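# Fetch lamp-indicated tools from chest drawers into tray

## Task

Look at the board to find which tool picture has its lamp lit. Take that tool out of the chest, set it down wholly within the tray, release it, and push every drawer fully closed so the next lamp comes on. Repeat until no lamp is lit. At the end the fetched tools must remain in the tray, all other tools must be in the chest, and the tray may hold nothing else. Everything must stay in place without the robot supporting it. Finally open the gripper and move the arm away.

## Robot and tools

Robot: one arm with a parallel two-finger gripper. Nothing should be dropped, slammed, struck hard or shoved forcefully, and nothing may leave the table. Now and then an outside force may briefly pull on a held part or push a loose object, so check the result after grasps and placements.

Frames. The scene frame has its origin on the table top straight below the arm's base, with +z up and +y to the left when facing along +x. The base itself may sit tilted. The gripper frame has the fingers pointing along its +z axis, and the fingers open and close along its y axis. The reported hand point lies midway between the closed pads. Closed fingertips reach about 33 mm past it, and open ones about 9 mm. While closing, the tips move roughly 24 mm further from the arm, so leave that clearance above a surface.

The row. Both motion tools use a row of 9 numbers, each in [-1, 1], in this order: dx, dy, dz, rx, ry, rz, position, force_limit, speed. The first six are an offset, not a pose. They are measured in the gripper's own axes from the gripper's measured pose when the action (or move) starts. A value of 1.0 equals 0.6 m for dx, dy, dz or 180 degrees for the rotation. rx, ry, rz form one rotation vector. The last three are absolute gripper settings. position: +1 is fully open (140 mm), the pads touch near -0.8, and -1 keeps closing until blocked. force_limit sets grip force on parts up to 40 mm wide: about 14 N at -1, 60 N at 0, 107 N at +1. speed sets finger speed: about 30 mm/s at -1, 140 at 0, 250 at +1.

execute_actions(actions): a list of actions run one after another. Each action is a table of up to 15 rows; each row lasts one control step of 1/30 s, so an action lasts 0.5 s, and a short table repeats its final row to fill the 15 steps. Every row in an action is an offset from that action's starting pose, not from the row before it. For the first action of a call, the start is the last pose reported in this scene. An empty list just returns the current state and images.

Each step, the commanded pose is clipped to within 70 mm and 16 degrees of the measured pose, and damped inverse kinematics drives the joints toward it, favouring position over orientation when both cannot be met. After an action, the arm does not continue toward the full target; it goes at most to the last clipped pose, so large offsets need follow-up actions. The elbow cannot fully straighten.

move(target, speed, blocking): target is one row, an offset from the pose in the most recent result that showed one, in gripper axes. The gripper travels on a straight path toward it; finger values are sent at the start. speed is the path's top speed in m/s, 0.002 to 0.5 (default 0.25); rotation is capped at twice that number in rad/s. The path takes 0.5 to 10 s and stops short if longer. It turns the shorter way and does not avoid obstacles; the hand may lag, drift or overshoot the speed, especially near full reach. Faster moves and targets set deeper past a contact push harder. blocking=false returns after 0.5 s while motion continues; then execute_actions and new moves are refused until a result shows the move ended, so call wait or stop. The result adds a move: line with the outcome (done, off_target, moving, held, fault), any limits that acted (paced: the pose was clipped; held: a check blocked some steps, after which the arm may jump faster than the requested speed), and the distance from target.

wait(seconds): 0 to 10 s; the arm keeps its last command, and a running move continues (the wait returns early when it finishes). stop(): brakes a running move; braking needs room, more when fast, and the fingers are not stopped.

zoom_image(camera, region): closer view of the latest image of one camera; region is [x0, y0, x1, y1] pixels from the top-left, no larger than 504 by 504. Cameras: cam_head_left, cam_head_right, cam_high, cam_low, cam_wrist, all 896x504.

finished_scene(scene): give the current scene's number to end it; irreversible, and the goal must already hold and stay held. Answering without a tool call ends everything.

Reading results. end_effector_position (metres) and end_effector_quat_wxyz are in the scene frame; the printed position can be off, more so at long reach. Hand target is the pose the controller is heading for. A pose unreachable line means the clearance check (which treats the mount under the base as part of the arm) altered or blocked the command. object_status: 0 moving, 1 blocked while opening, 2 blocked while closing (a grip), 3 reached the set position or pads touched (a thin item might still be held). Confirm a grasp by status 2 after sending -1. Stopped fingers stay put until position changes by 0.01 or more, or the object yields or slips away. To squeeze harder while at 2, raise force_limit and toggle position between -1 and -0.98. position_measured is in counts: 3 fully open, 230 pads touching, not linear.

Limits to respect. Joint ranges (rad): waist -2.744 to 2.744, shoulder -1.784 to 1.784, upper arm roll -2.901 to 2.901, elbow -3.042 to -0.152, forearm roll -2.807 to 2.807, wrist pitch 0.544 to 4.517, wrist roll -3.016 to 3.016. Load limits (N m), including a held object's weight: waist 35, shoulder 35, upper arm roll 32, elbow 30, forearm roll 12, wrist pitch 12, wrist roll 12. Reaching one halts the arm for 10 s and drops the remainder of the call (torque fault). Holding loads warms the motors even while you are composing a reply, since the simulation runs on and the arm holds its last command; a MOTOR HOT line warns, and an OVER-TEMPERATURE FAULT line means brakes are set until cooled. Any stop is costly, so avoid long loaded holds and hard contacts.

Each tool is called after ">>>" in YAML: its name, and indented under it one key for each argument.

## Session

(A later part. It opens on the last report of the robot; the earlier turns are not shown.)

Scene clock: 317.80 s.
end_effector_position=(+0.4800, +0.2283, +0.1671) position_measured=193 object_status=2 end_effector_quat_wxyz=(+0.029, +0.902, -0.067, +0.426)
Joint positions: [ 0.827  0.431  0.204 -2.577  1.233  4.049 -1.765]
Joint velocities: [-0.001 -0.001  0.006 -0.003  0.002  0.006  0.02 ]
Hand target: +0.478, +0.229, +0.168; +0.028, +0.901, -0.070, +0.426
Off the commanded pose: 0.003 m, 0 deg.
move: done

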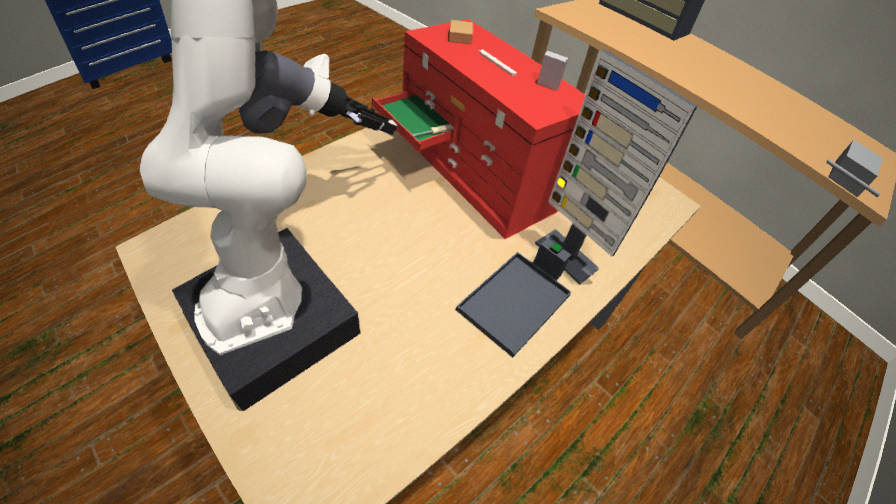

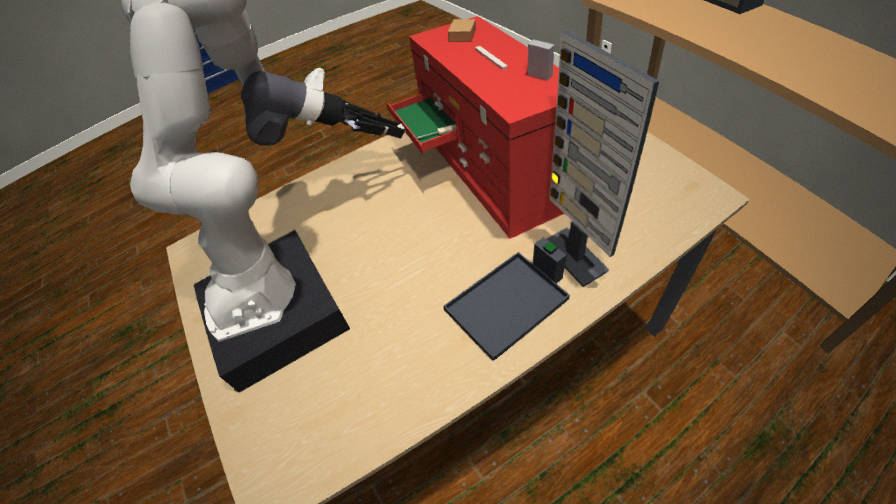

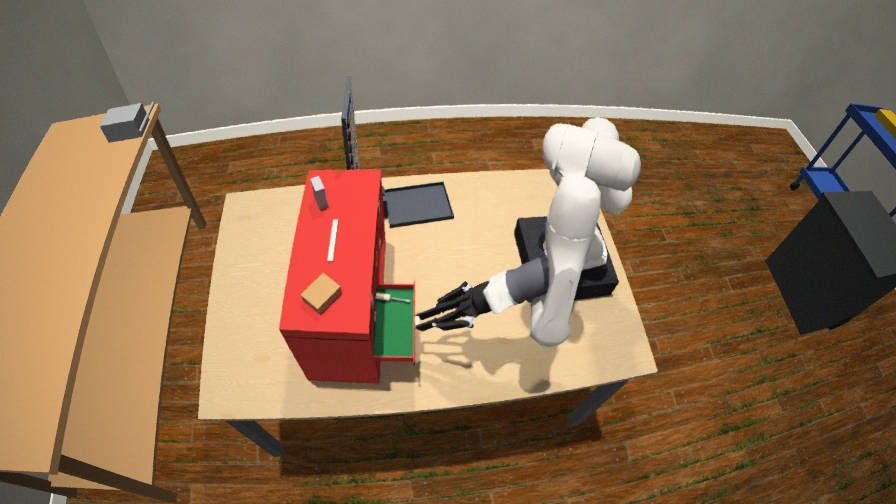

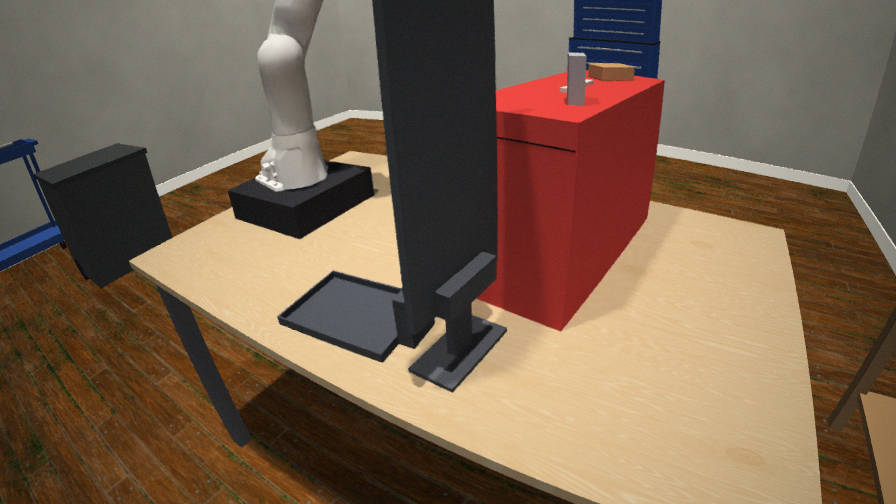

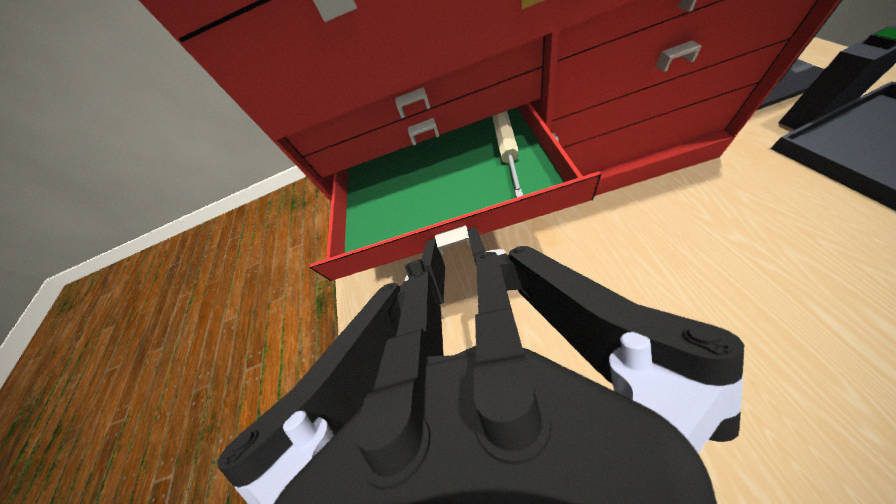

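>>> move:
  target: [0.1136,-0.001,0.1374,0,0,0,-1,0,-0.3]
  speed: 0.09

>>> move:
  target: [0.016,0,0.0194,0,0,0,-1,0,-0.3]
  speed: 0.02

Scene clock: 322.77 s.
end_effector_position=(+0.5840, +0.2144, +0.1657) position_measured=193 object_status=2 end_effector_quat_wxyz=(+0.028, +0.902, -0.071, +0.426)
Joint positions: [ 0.733  0.509  0.079 -2.367  1.121  3.915 -1.883]
Joint velocities: [ 0.001  0.    -0.005  0.006 -0.001 -0.01  -0.025]
Hand target: +0.585, +0.214, +0.165; +0.029, +0.902, -0.068, +0.425
Off the commanded pose: 0.003 m, 1 deg.
move: done

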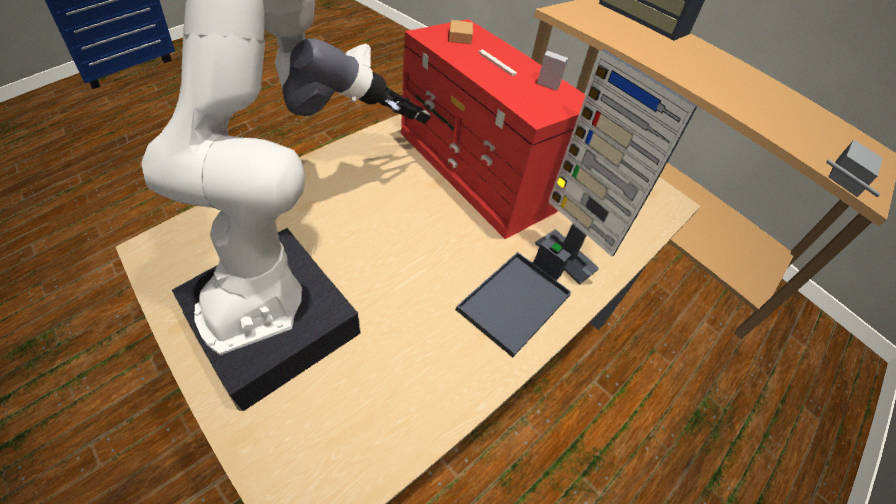

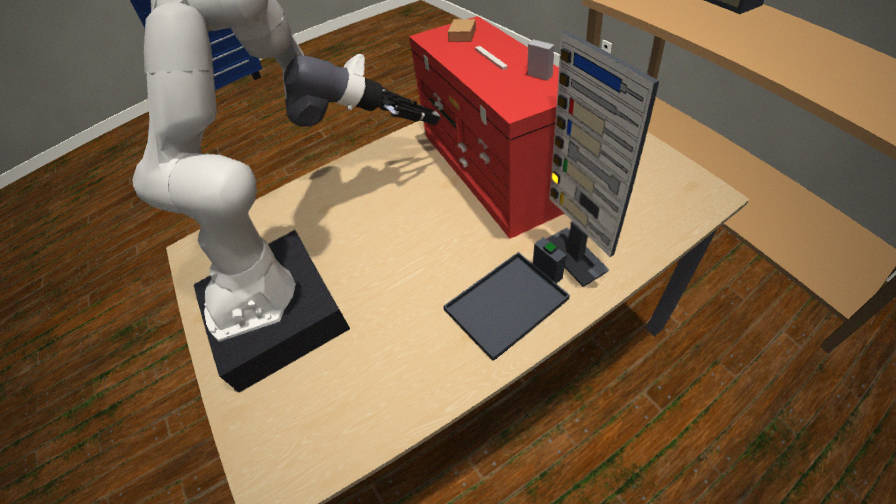

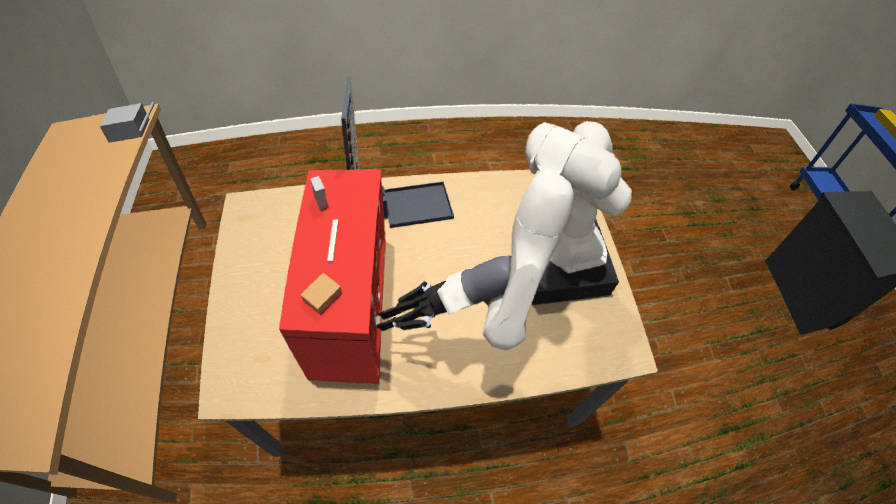

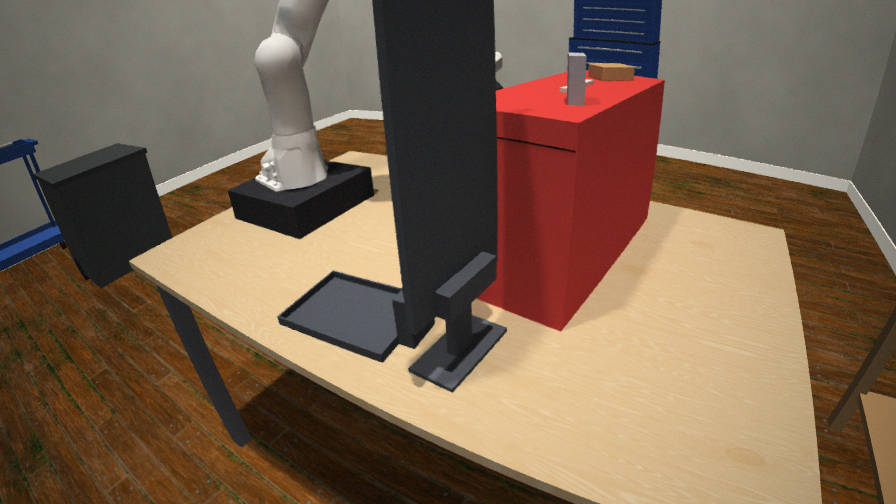

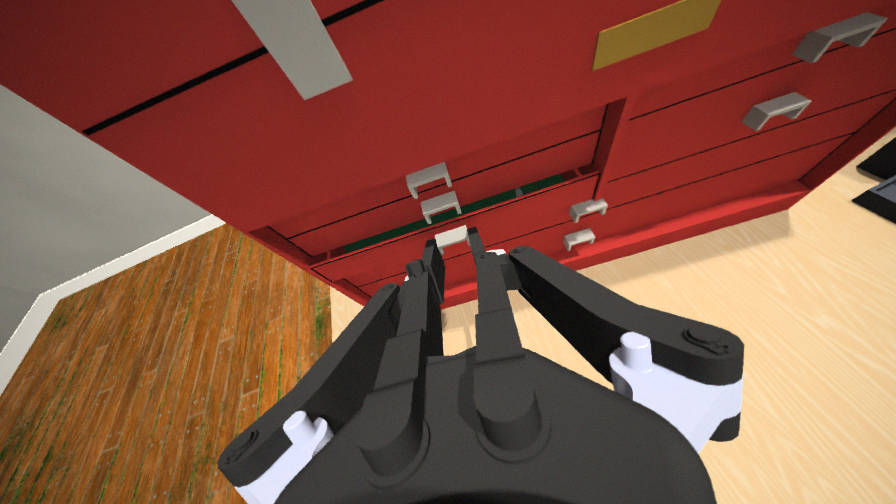

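Scene clock: 323.73 s.
end_effector_position=(+0.5964, +0.2128, +0.1655) position_measured=193 object_status=2 end_effector_quat_wxyz=(+0.028, +0.902, -0.072, +0.426)
Joint positions: [ 0.725  0.523  0.066 -2.335  1.117  3.898 -1.899]
Joint velocities: [-0.     0.    -0.001 -0.001  0.    -0.001 -0.008]
Hand target: +0.599, +0.212, +0.165; +0.028, +0.902, -0.071, +0.425
Off the commanded pose: 0.003 m, 0 deg.
move: done

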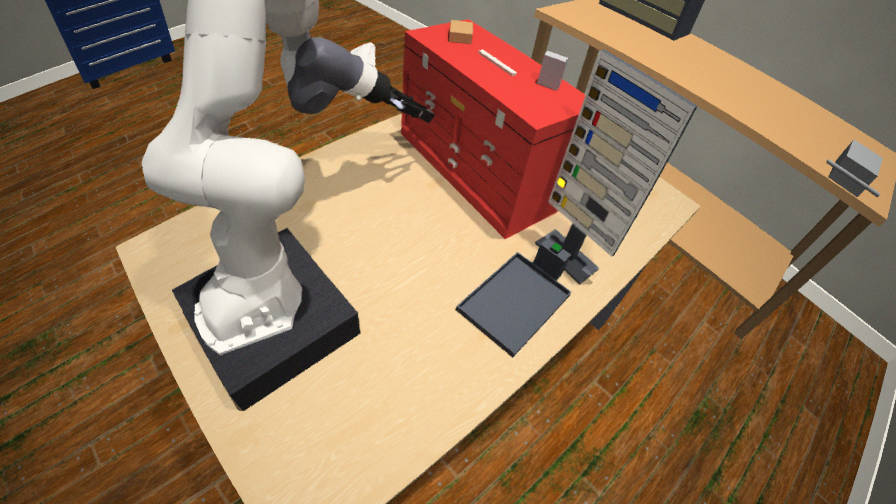

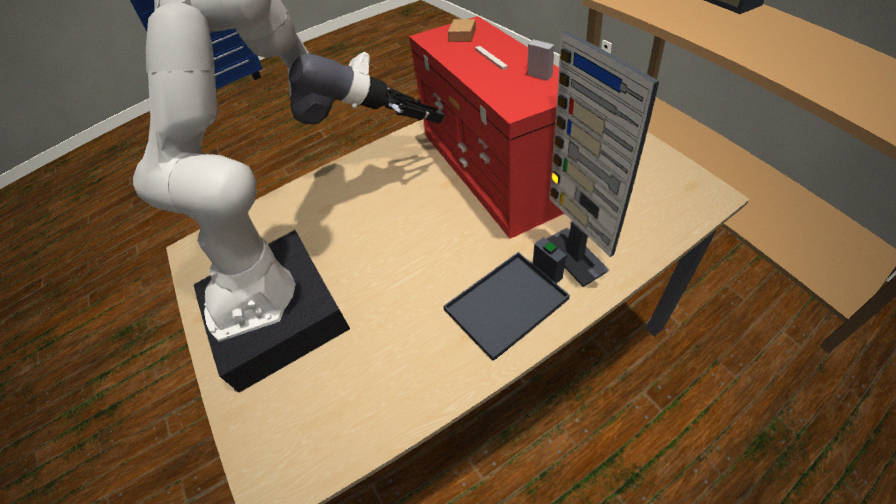

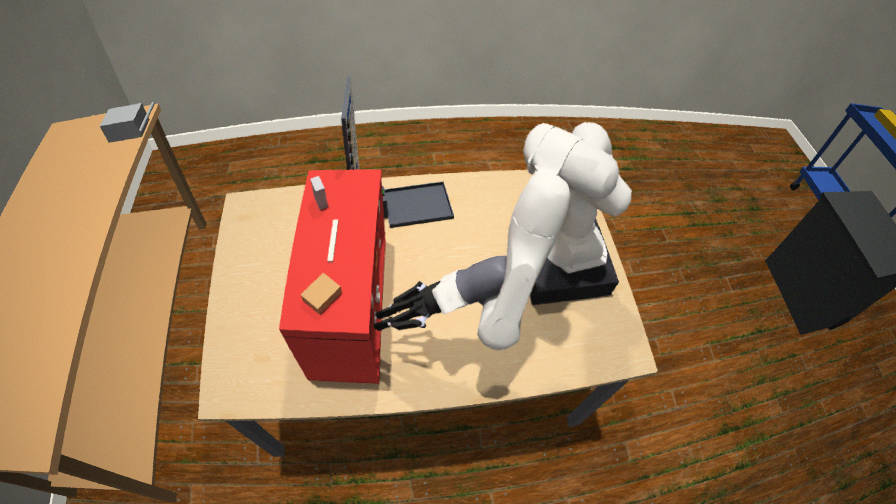

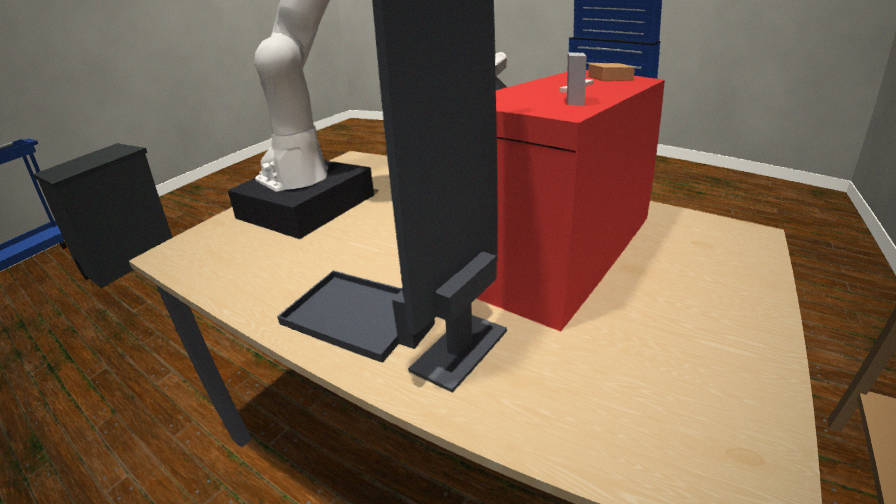

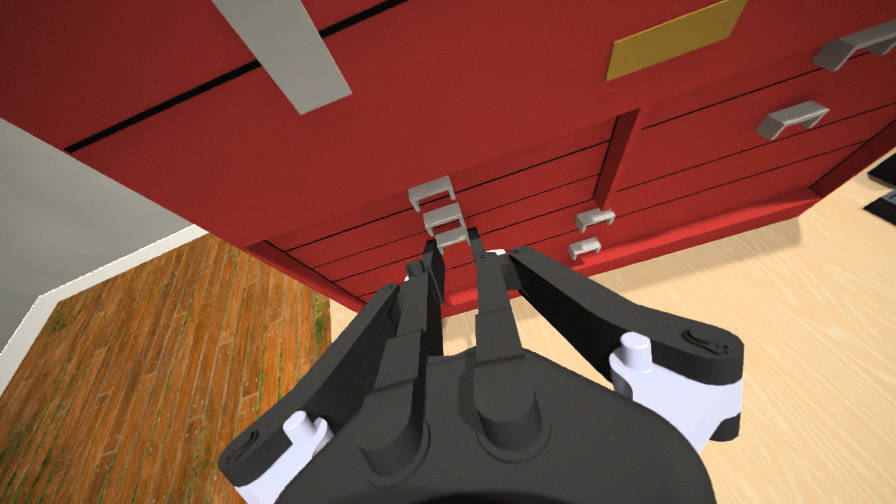

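>>> execute_actions:
  actions:
    - [[0,0,0,0,0,0,-0.3,0,0],[0,0,0,0,0,0,-0.3,0,0],[0,0,0,0,0,0,-0.3,0,0],[0,0,0,0,0,0,-0.3,0,0],[0,0,0,0,0,0,-0.3,0,0],[0,0,0,0,0,0,-0.3,0,0],[0.001,0,-0.002,0,0,0,-0.3,0,0],[0.003,0,-0.005,0,0,0,-0.3,0,0],[0.005,0,-0.008,0,0,0,-0.3,0,0],[0.008,0,-0.011,0,0,0,-0.3,0,0],[0.011,0,-0.0135,0,0,0,-0.3,0,0],[0.014,0,-0.016,0,0,0,-0.3,0,0],[0.017,0,-0.0185,0,0,0,-0.3,0,0],[0.02,0,-0.021,0,0,0,-0.3,0,0],[0.023,0,-0.0235,0,0,0,-0.3,0,0]]

Scene clock: 328.67 s.
end_effector_position=(+0.5959, +0.2133, +0.1809) position_measured=167 object_status=3 end_effector_quat_wxyz=(+0.023, +0.900, -0.079, +0.429)
Joint positions: [ 0.731  0.484  0.066 -2.343  1.148  3.889 -1.918]
Joint velocities: [ 0.032 -0.189 -0.006 -0.012  0.146 -0.048 -0.108]
Hand target: +0.594, +0.213, +0.185; +0.027, +0.901, -0.072, +0.426
Off the commanded pose: 0.005 m, 1 deg.

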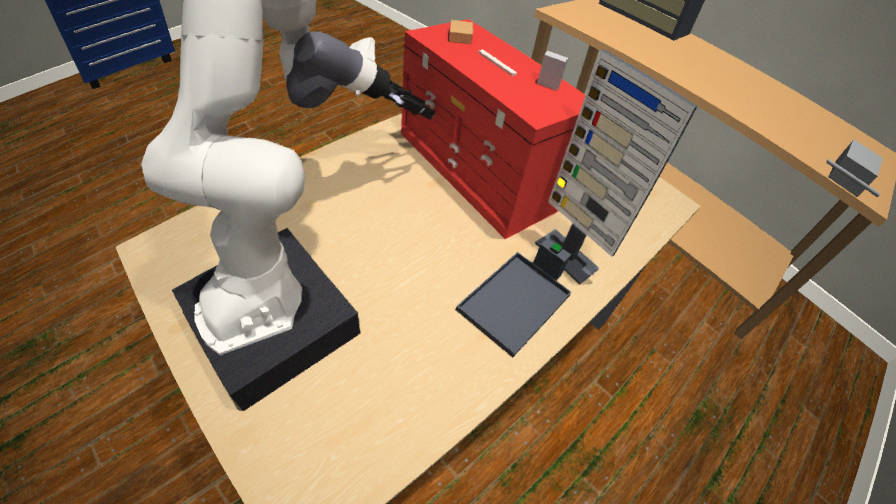

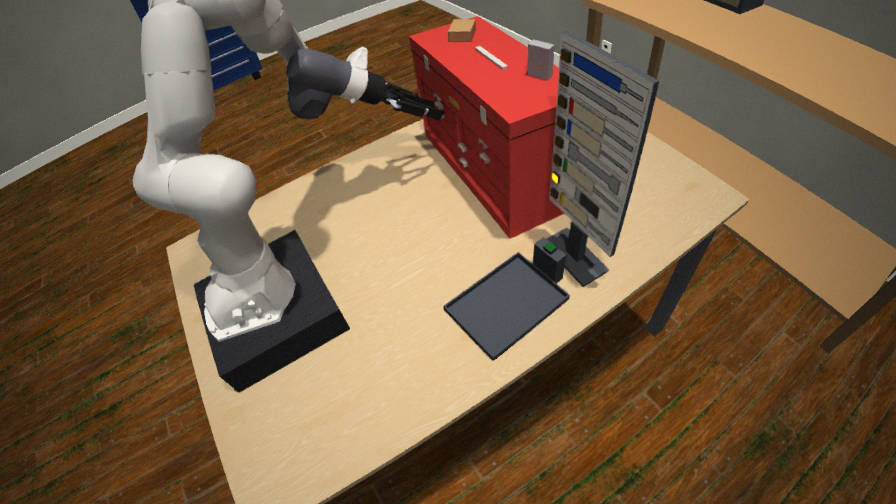

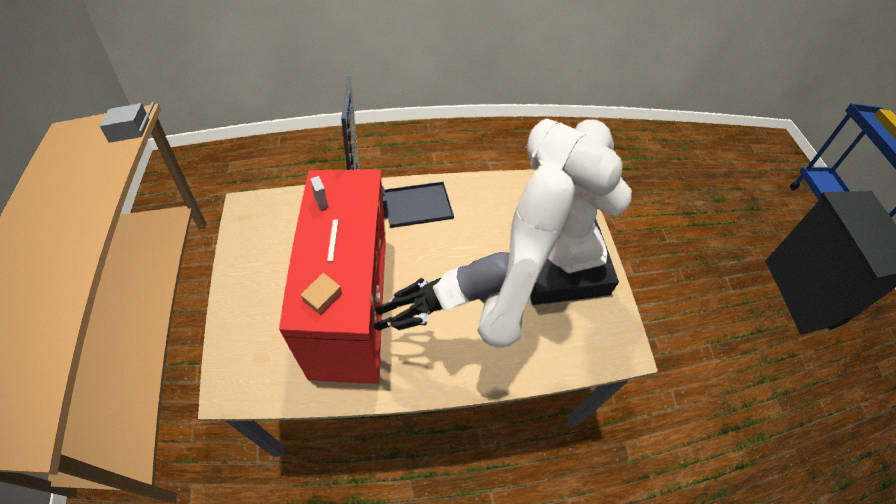

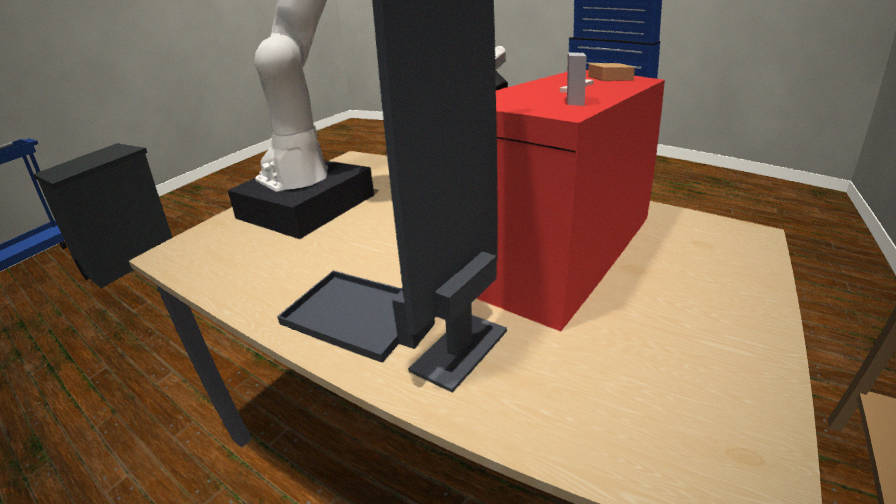

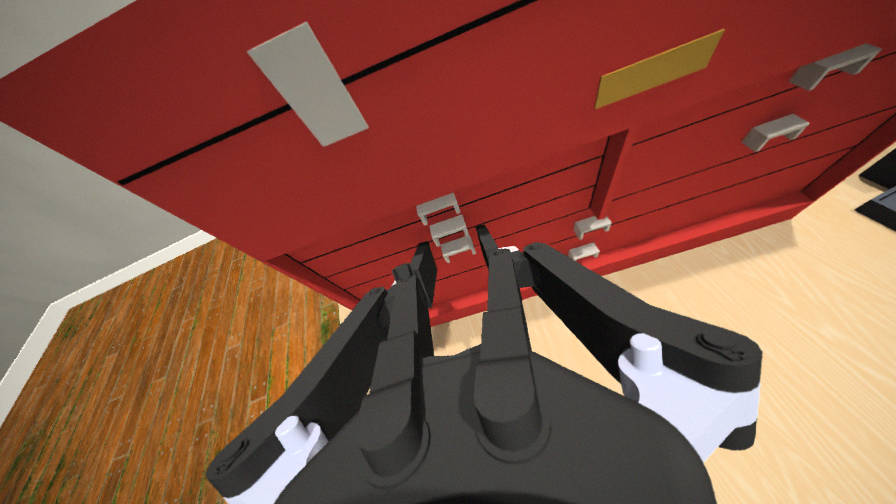

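>>> move:
  target: [0.0217,0,-0.016,0,-0.0032,-0.0093,-0.3,0,0]
  speed: 0.03

>>> zoom_image:
  camera: "cam_wrist"
  region: [380, 170, 520, 310]

Scene clock: 334.97 s.
end_effector_position=(+0.5968, +0.2117, +0.1968) position_measured=167 object_status=3 end_effector_quat_wxyz=(+0.025, +0.902, -0.074, +0.425)
Joint positions: [ 0.739  0.439  0.058 -2.338  1.206  3.859 -1.999]
Joint velocities: [ 0.009  0.002 -0.005  0.005  0.029 -0.018 -0.062]
Hand target: +0.597, +0.212, +0.197; +0.029, +0.903, -0.066, +0.424
Off the commanded pose: 0.001 m, 1 deg.
move: done

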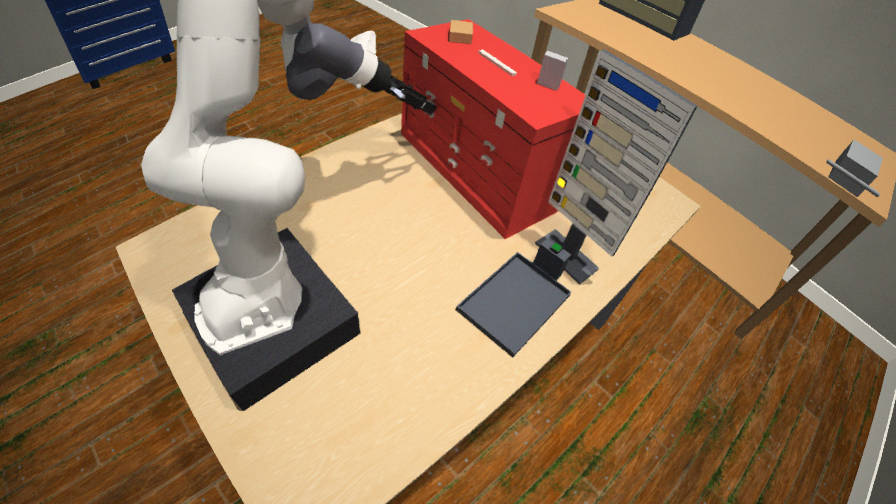

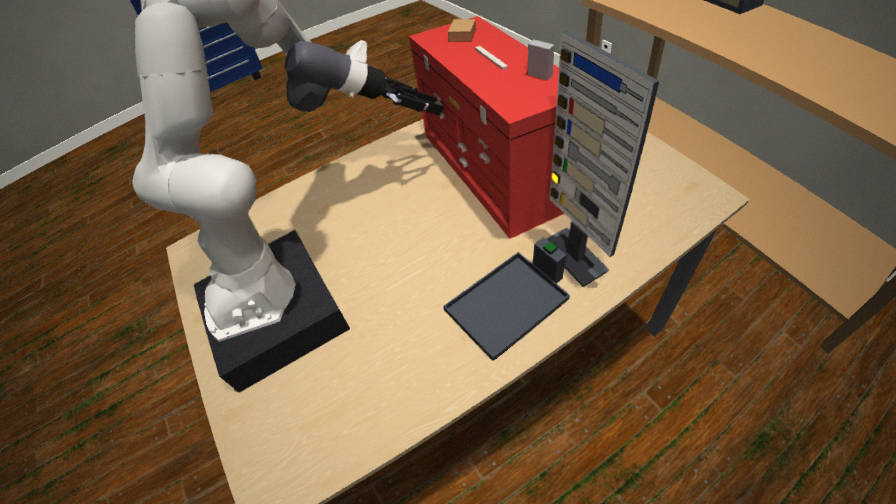

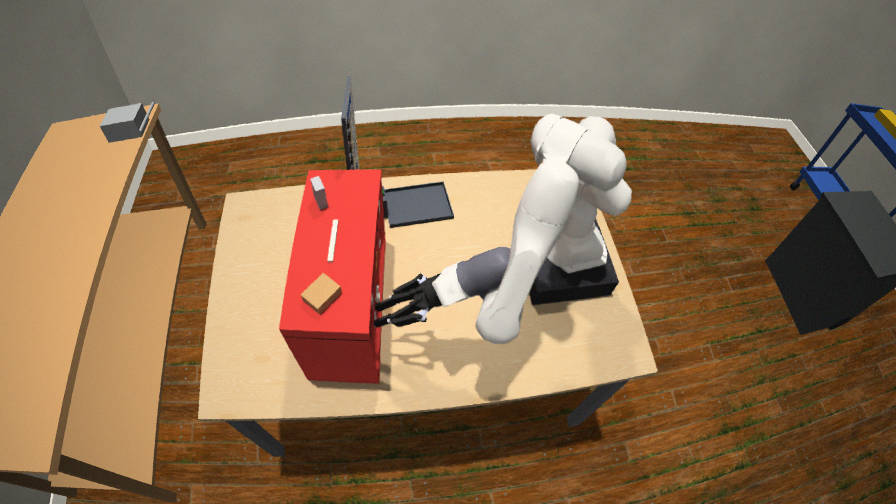

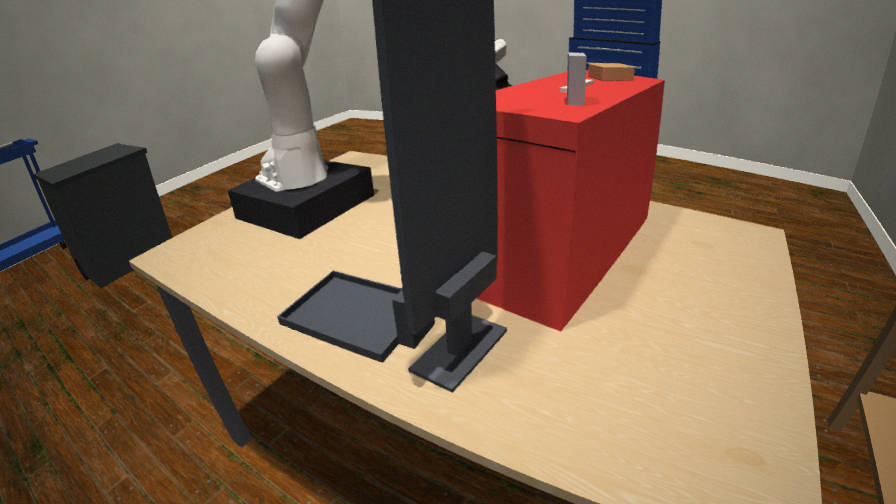

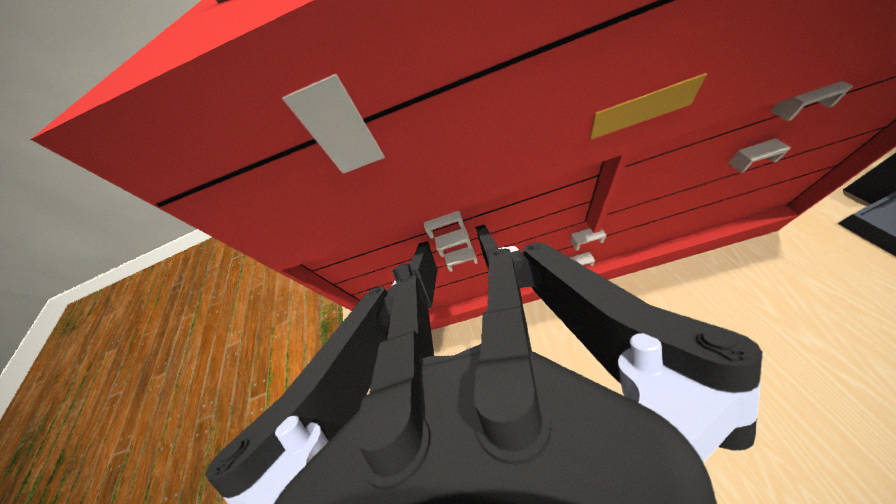

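Region (380, 170, 520, 310) of cam_wrist's 896x504 image, scaled by 3.600, with more detail than that image has.

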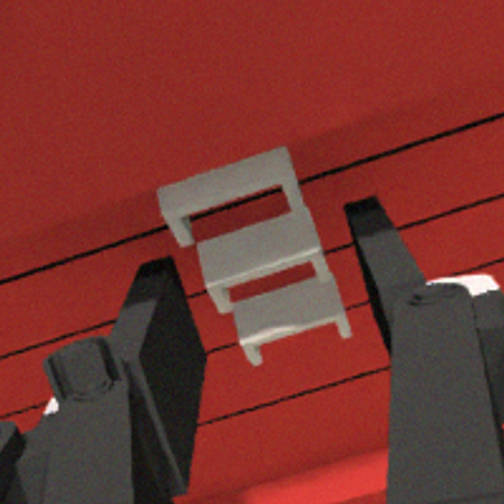

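>>> execute_actions:
  actions:
    - [[-0.001,-0.0005,0.001,0,0,-0.005,-0.3,0,-0.3],[-0.002,-0.001,0.0018,0,0,-0.005,-0.3,0,-0.3],[-0.003,-0.0015,0.0026,0,0,-0.005,-0.3,0,-0.3],[-0.0039,-0.0017,0.0032,0,0,-0.005,-0.3,0,-0.3],[-0.0039,-0.0017,0.0032,0,0,-0.005,-0.3,0,-0.3],[-0.0039,-0.0017,0.0032,0,0,-0.005,-0.3,0,-0.3],[-0.0039,-0.0017,0.0032,0,0,-0.005,-1,0,-0.3]]

>>> wait:
  seconds: 0.3

Scene clock: 340.80 s.
end_effector_position=(+0.5963, +0.2125, +0.1935) position_measured=193 object_status=0 end_effector_quat_wxyz=(+0.030, +0.903, -0.065, +0.424)
Joint positions: [ 0.74   0.446  0.058 -2.336  1.203  3.86  -2.013]
Joint velocities: [-0.    -0.    -0.001 -0.001 -0.    -0.     0.001]
Hand target: +0.597, +0.213, +0.194; +0.029, +0.902, -0.067, +0.425
Off the commanded pose: 0.001 m, 0 deg.

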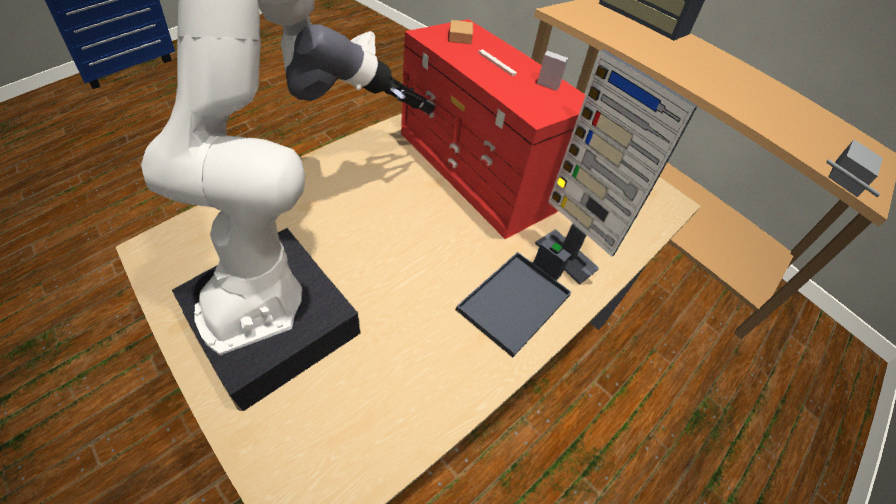

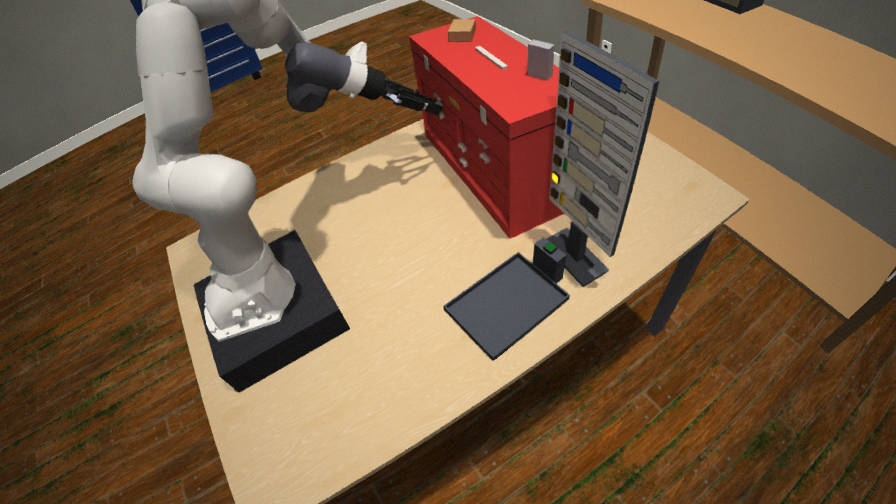

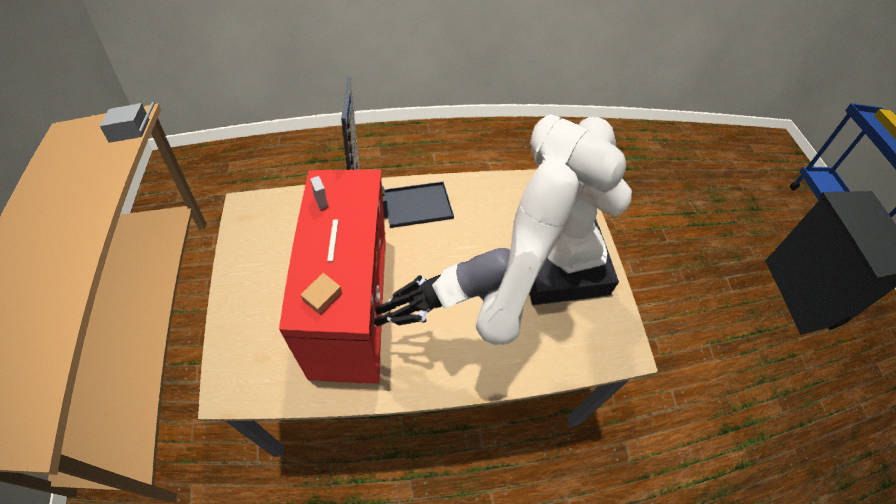

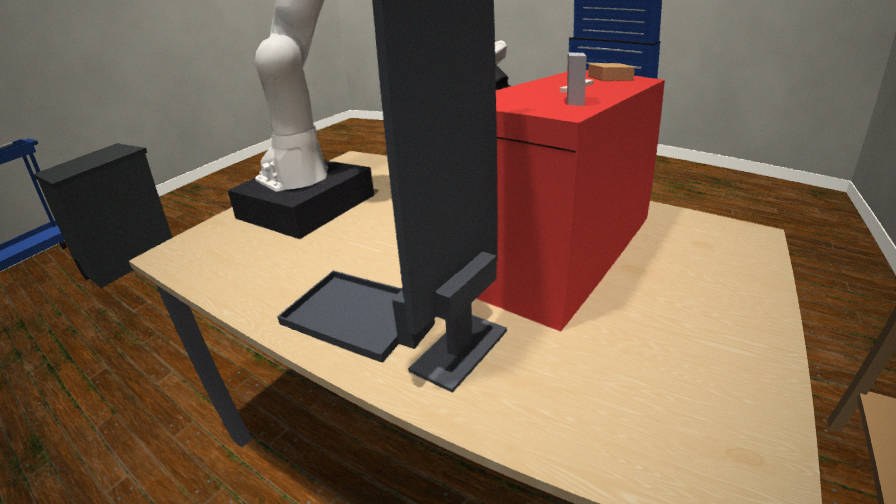

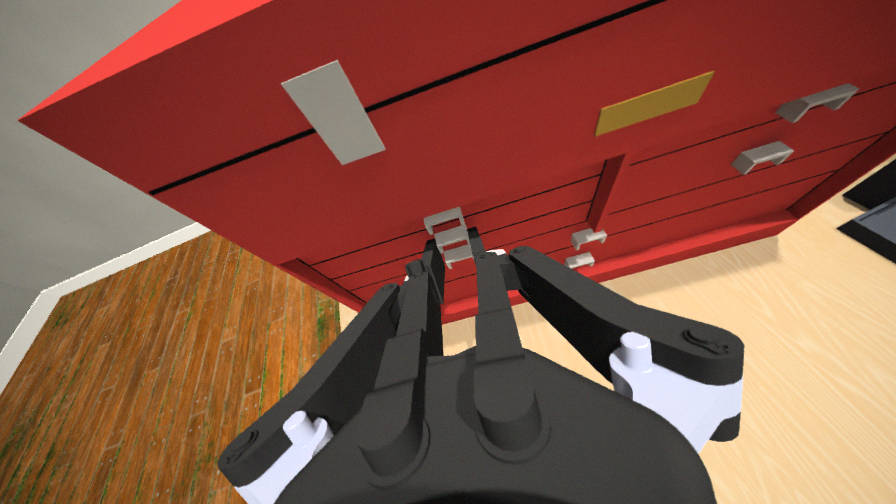

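Scene clock: 341.10 s.
end_effector_position=(+0.5963, +0.2125, +0.1935) position_measured=193 object_status=2 end_effector_quat_wxyz=(+0.030, +0.903, -0.065, +0.424)
Joint positions: [ 0.74   0.446  0.058 -2.336  1.203  3.86  -2.013]
Joint velocities: [-0.001  0.001  0.001  0.001 -0.002 -0.     0.001]
Hand target: +0.597, +0.213, +0.194; +0.029, +0.902, -0.067, +0.425
Off the commanded pose: 0.001 m, 0 deg.
wait: 0.30 s; at rest by 0.17 s

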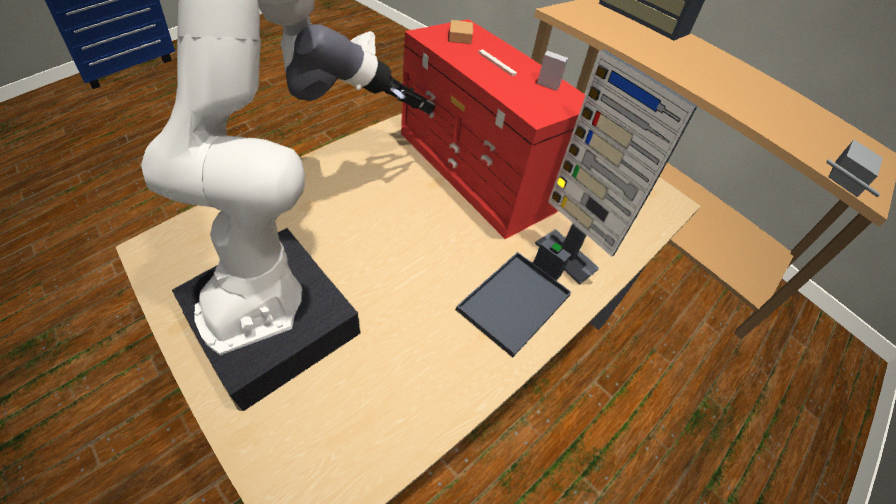

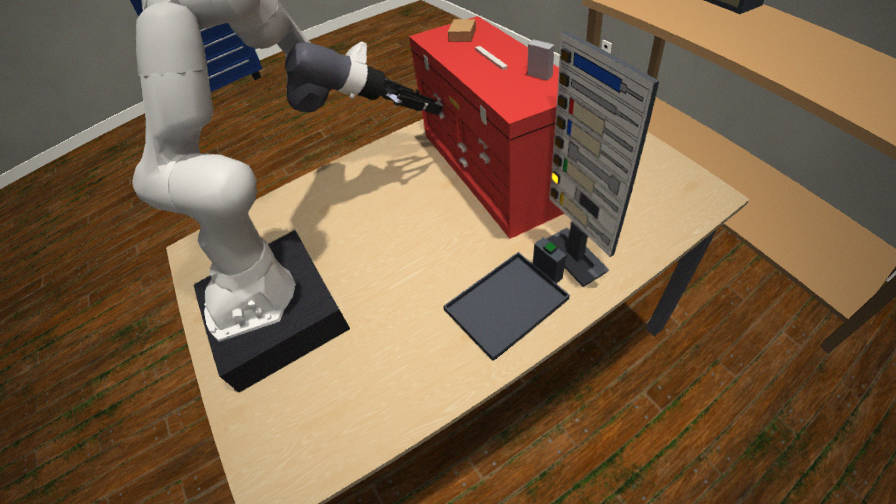

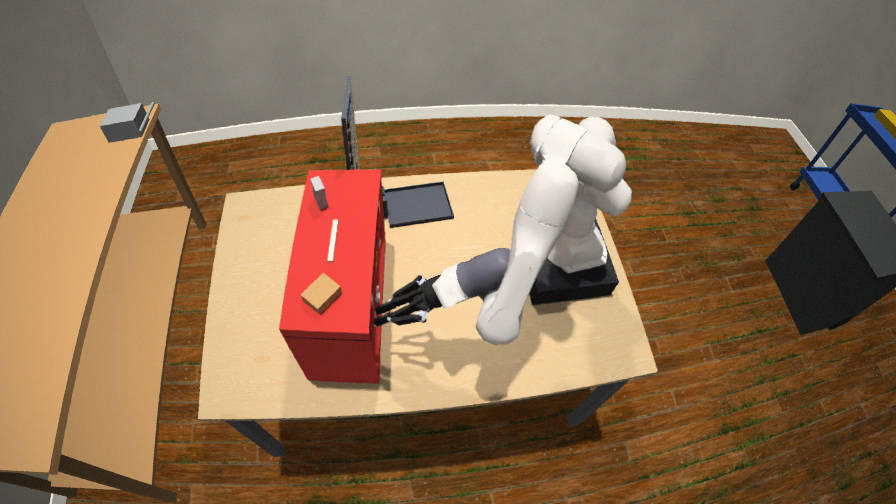

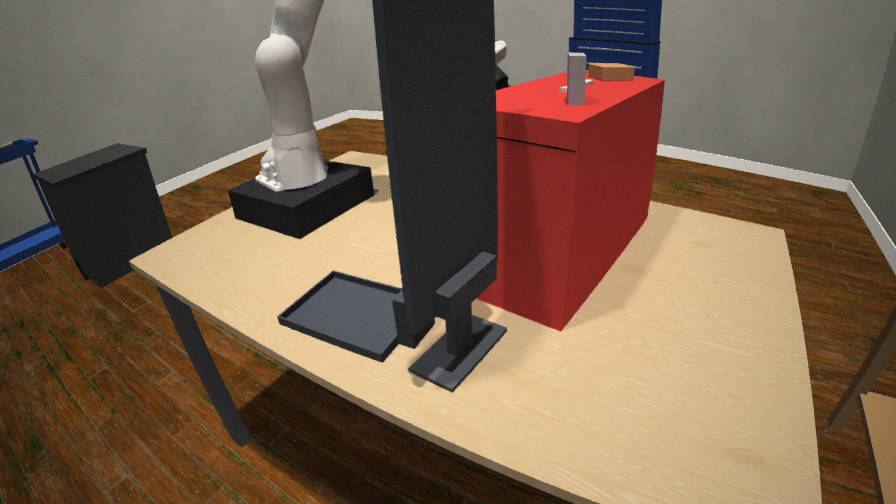

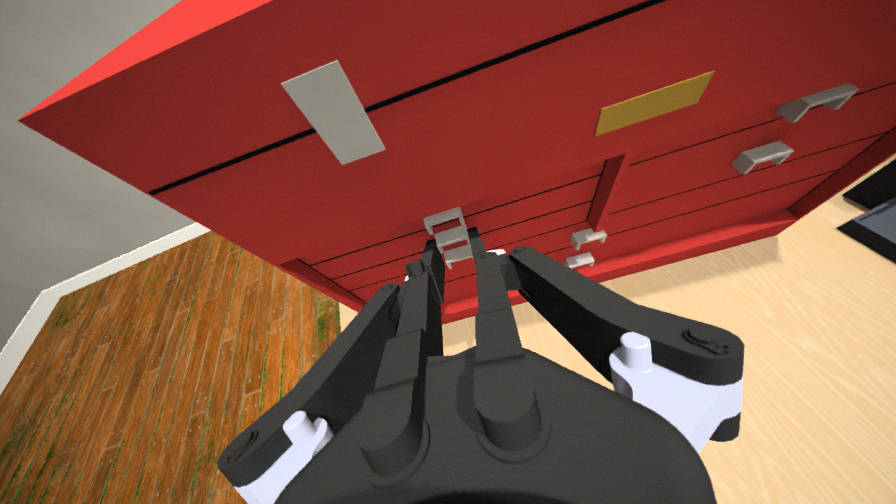

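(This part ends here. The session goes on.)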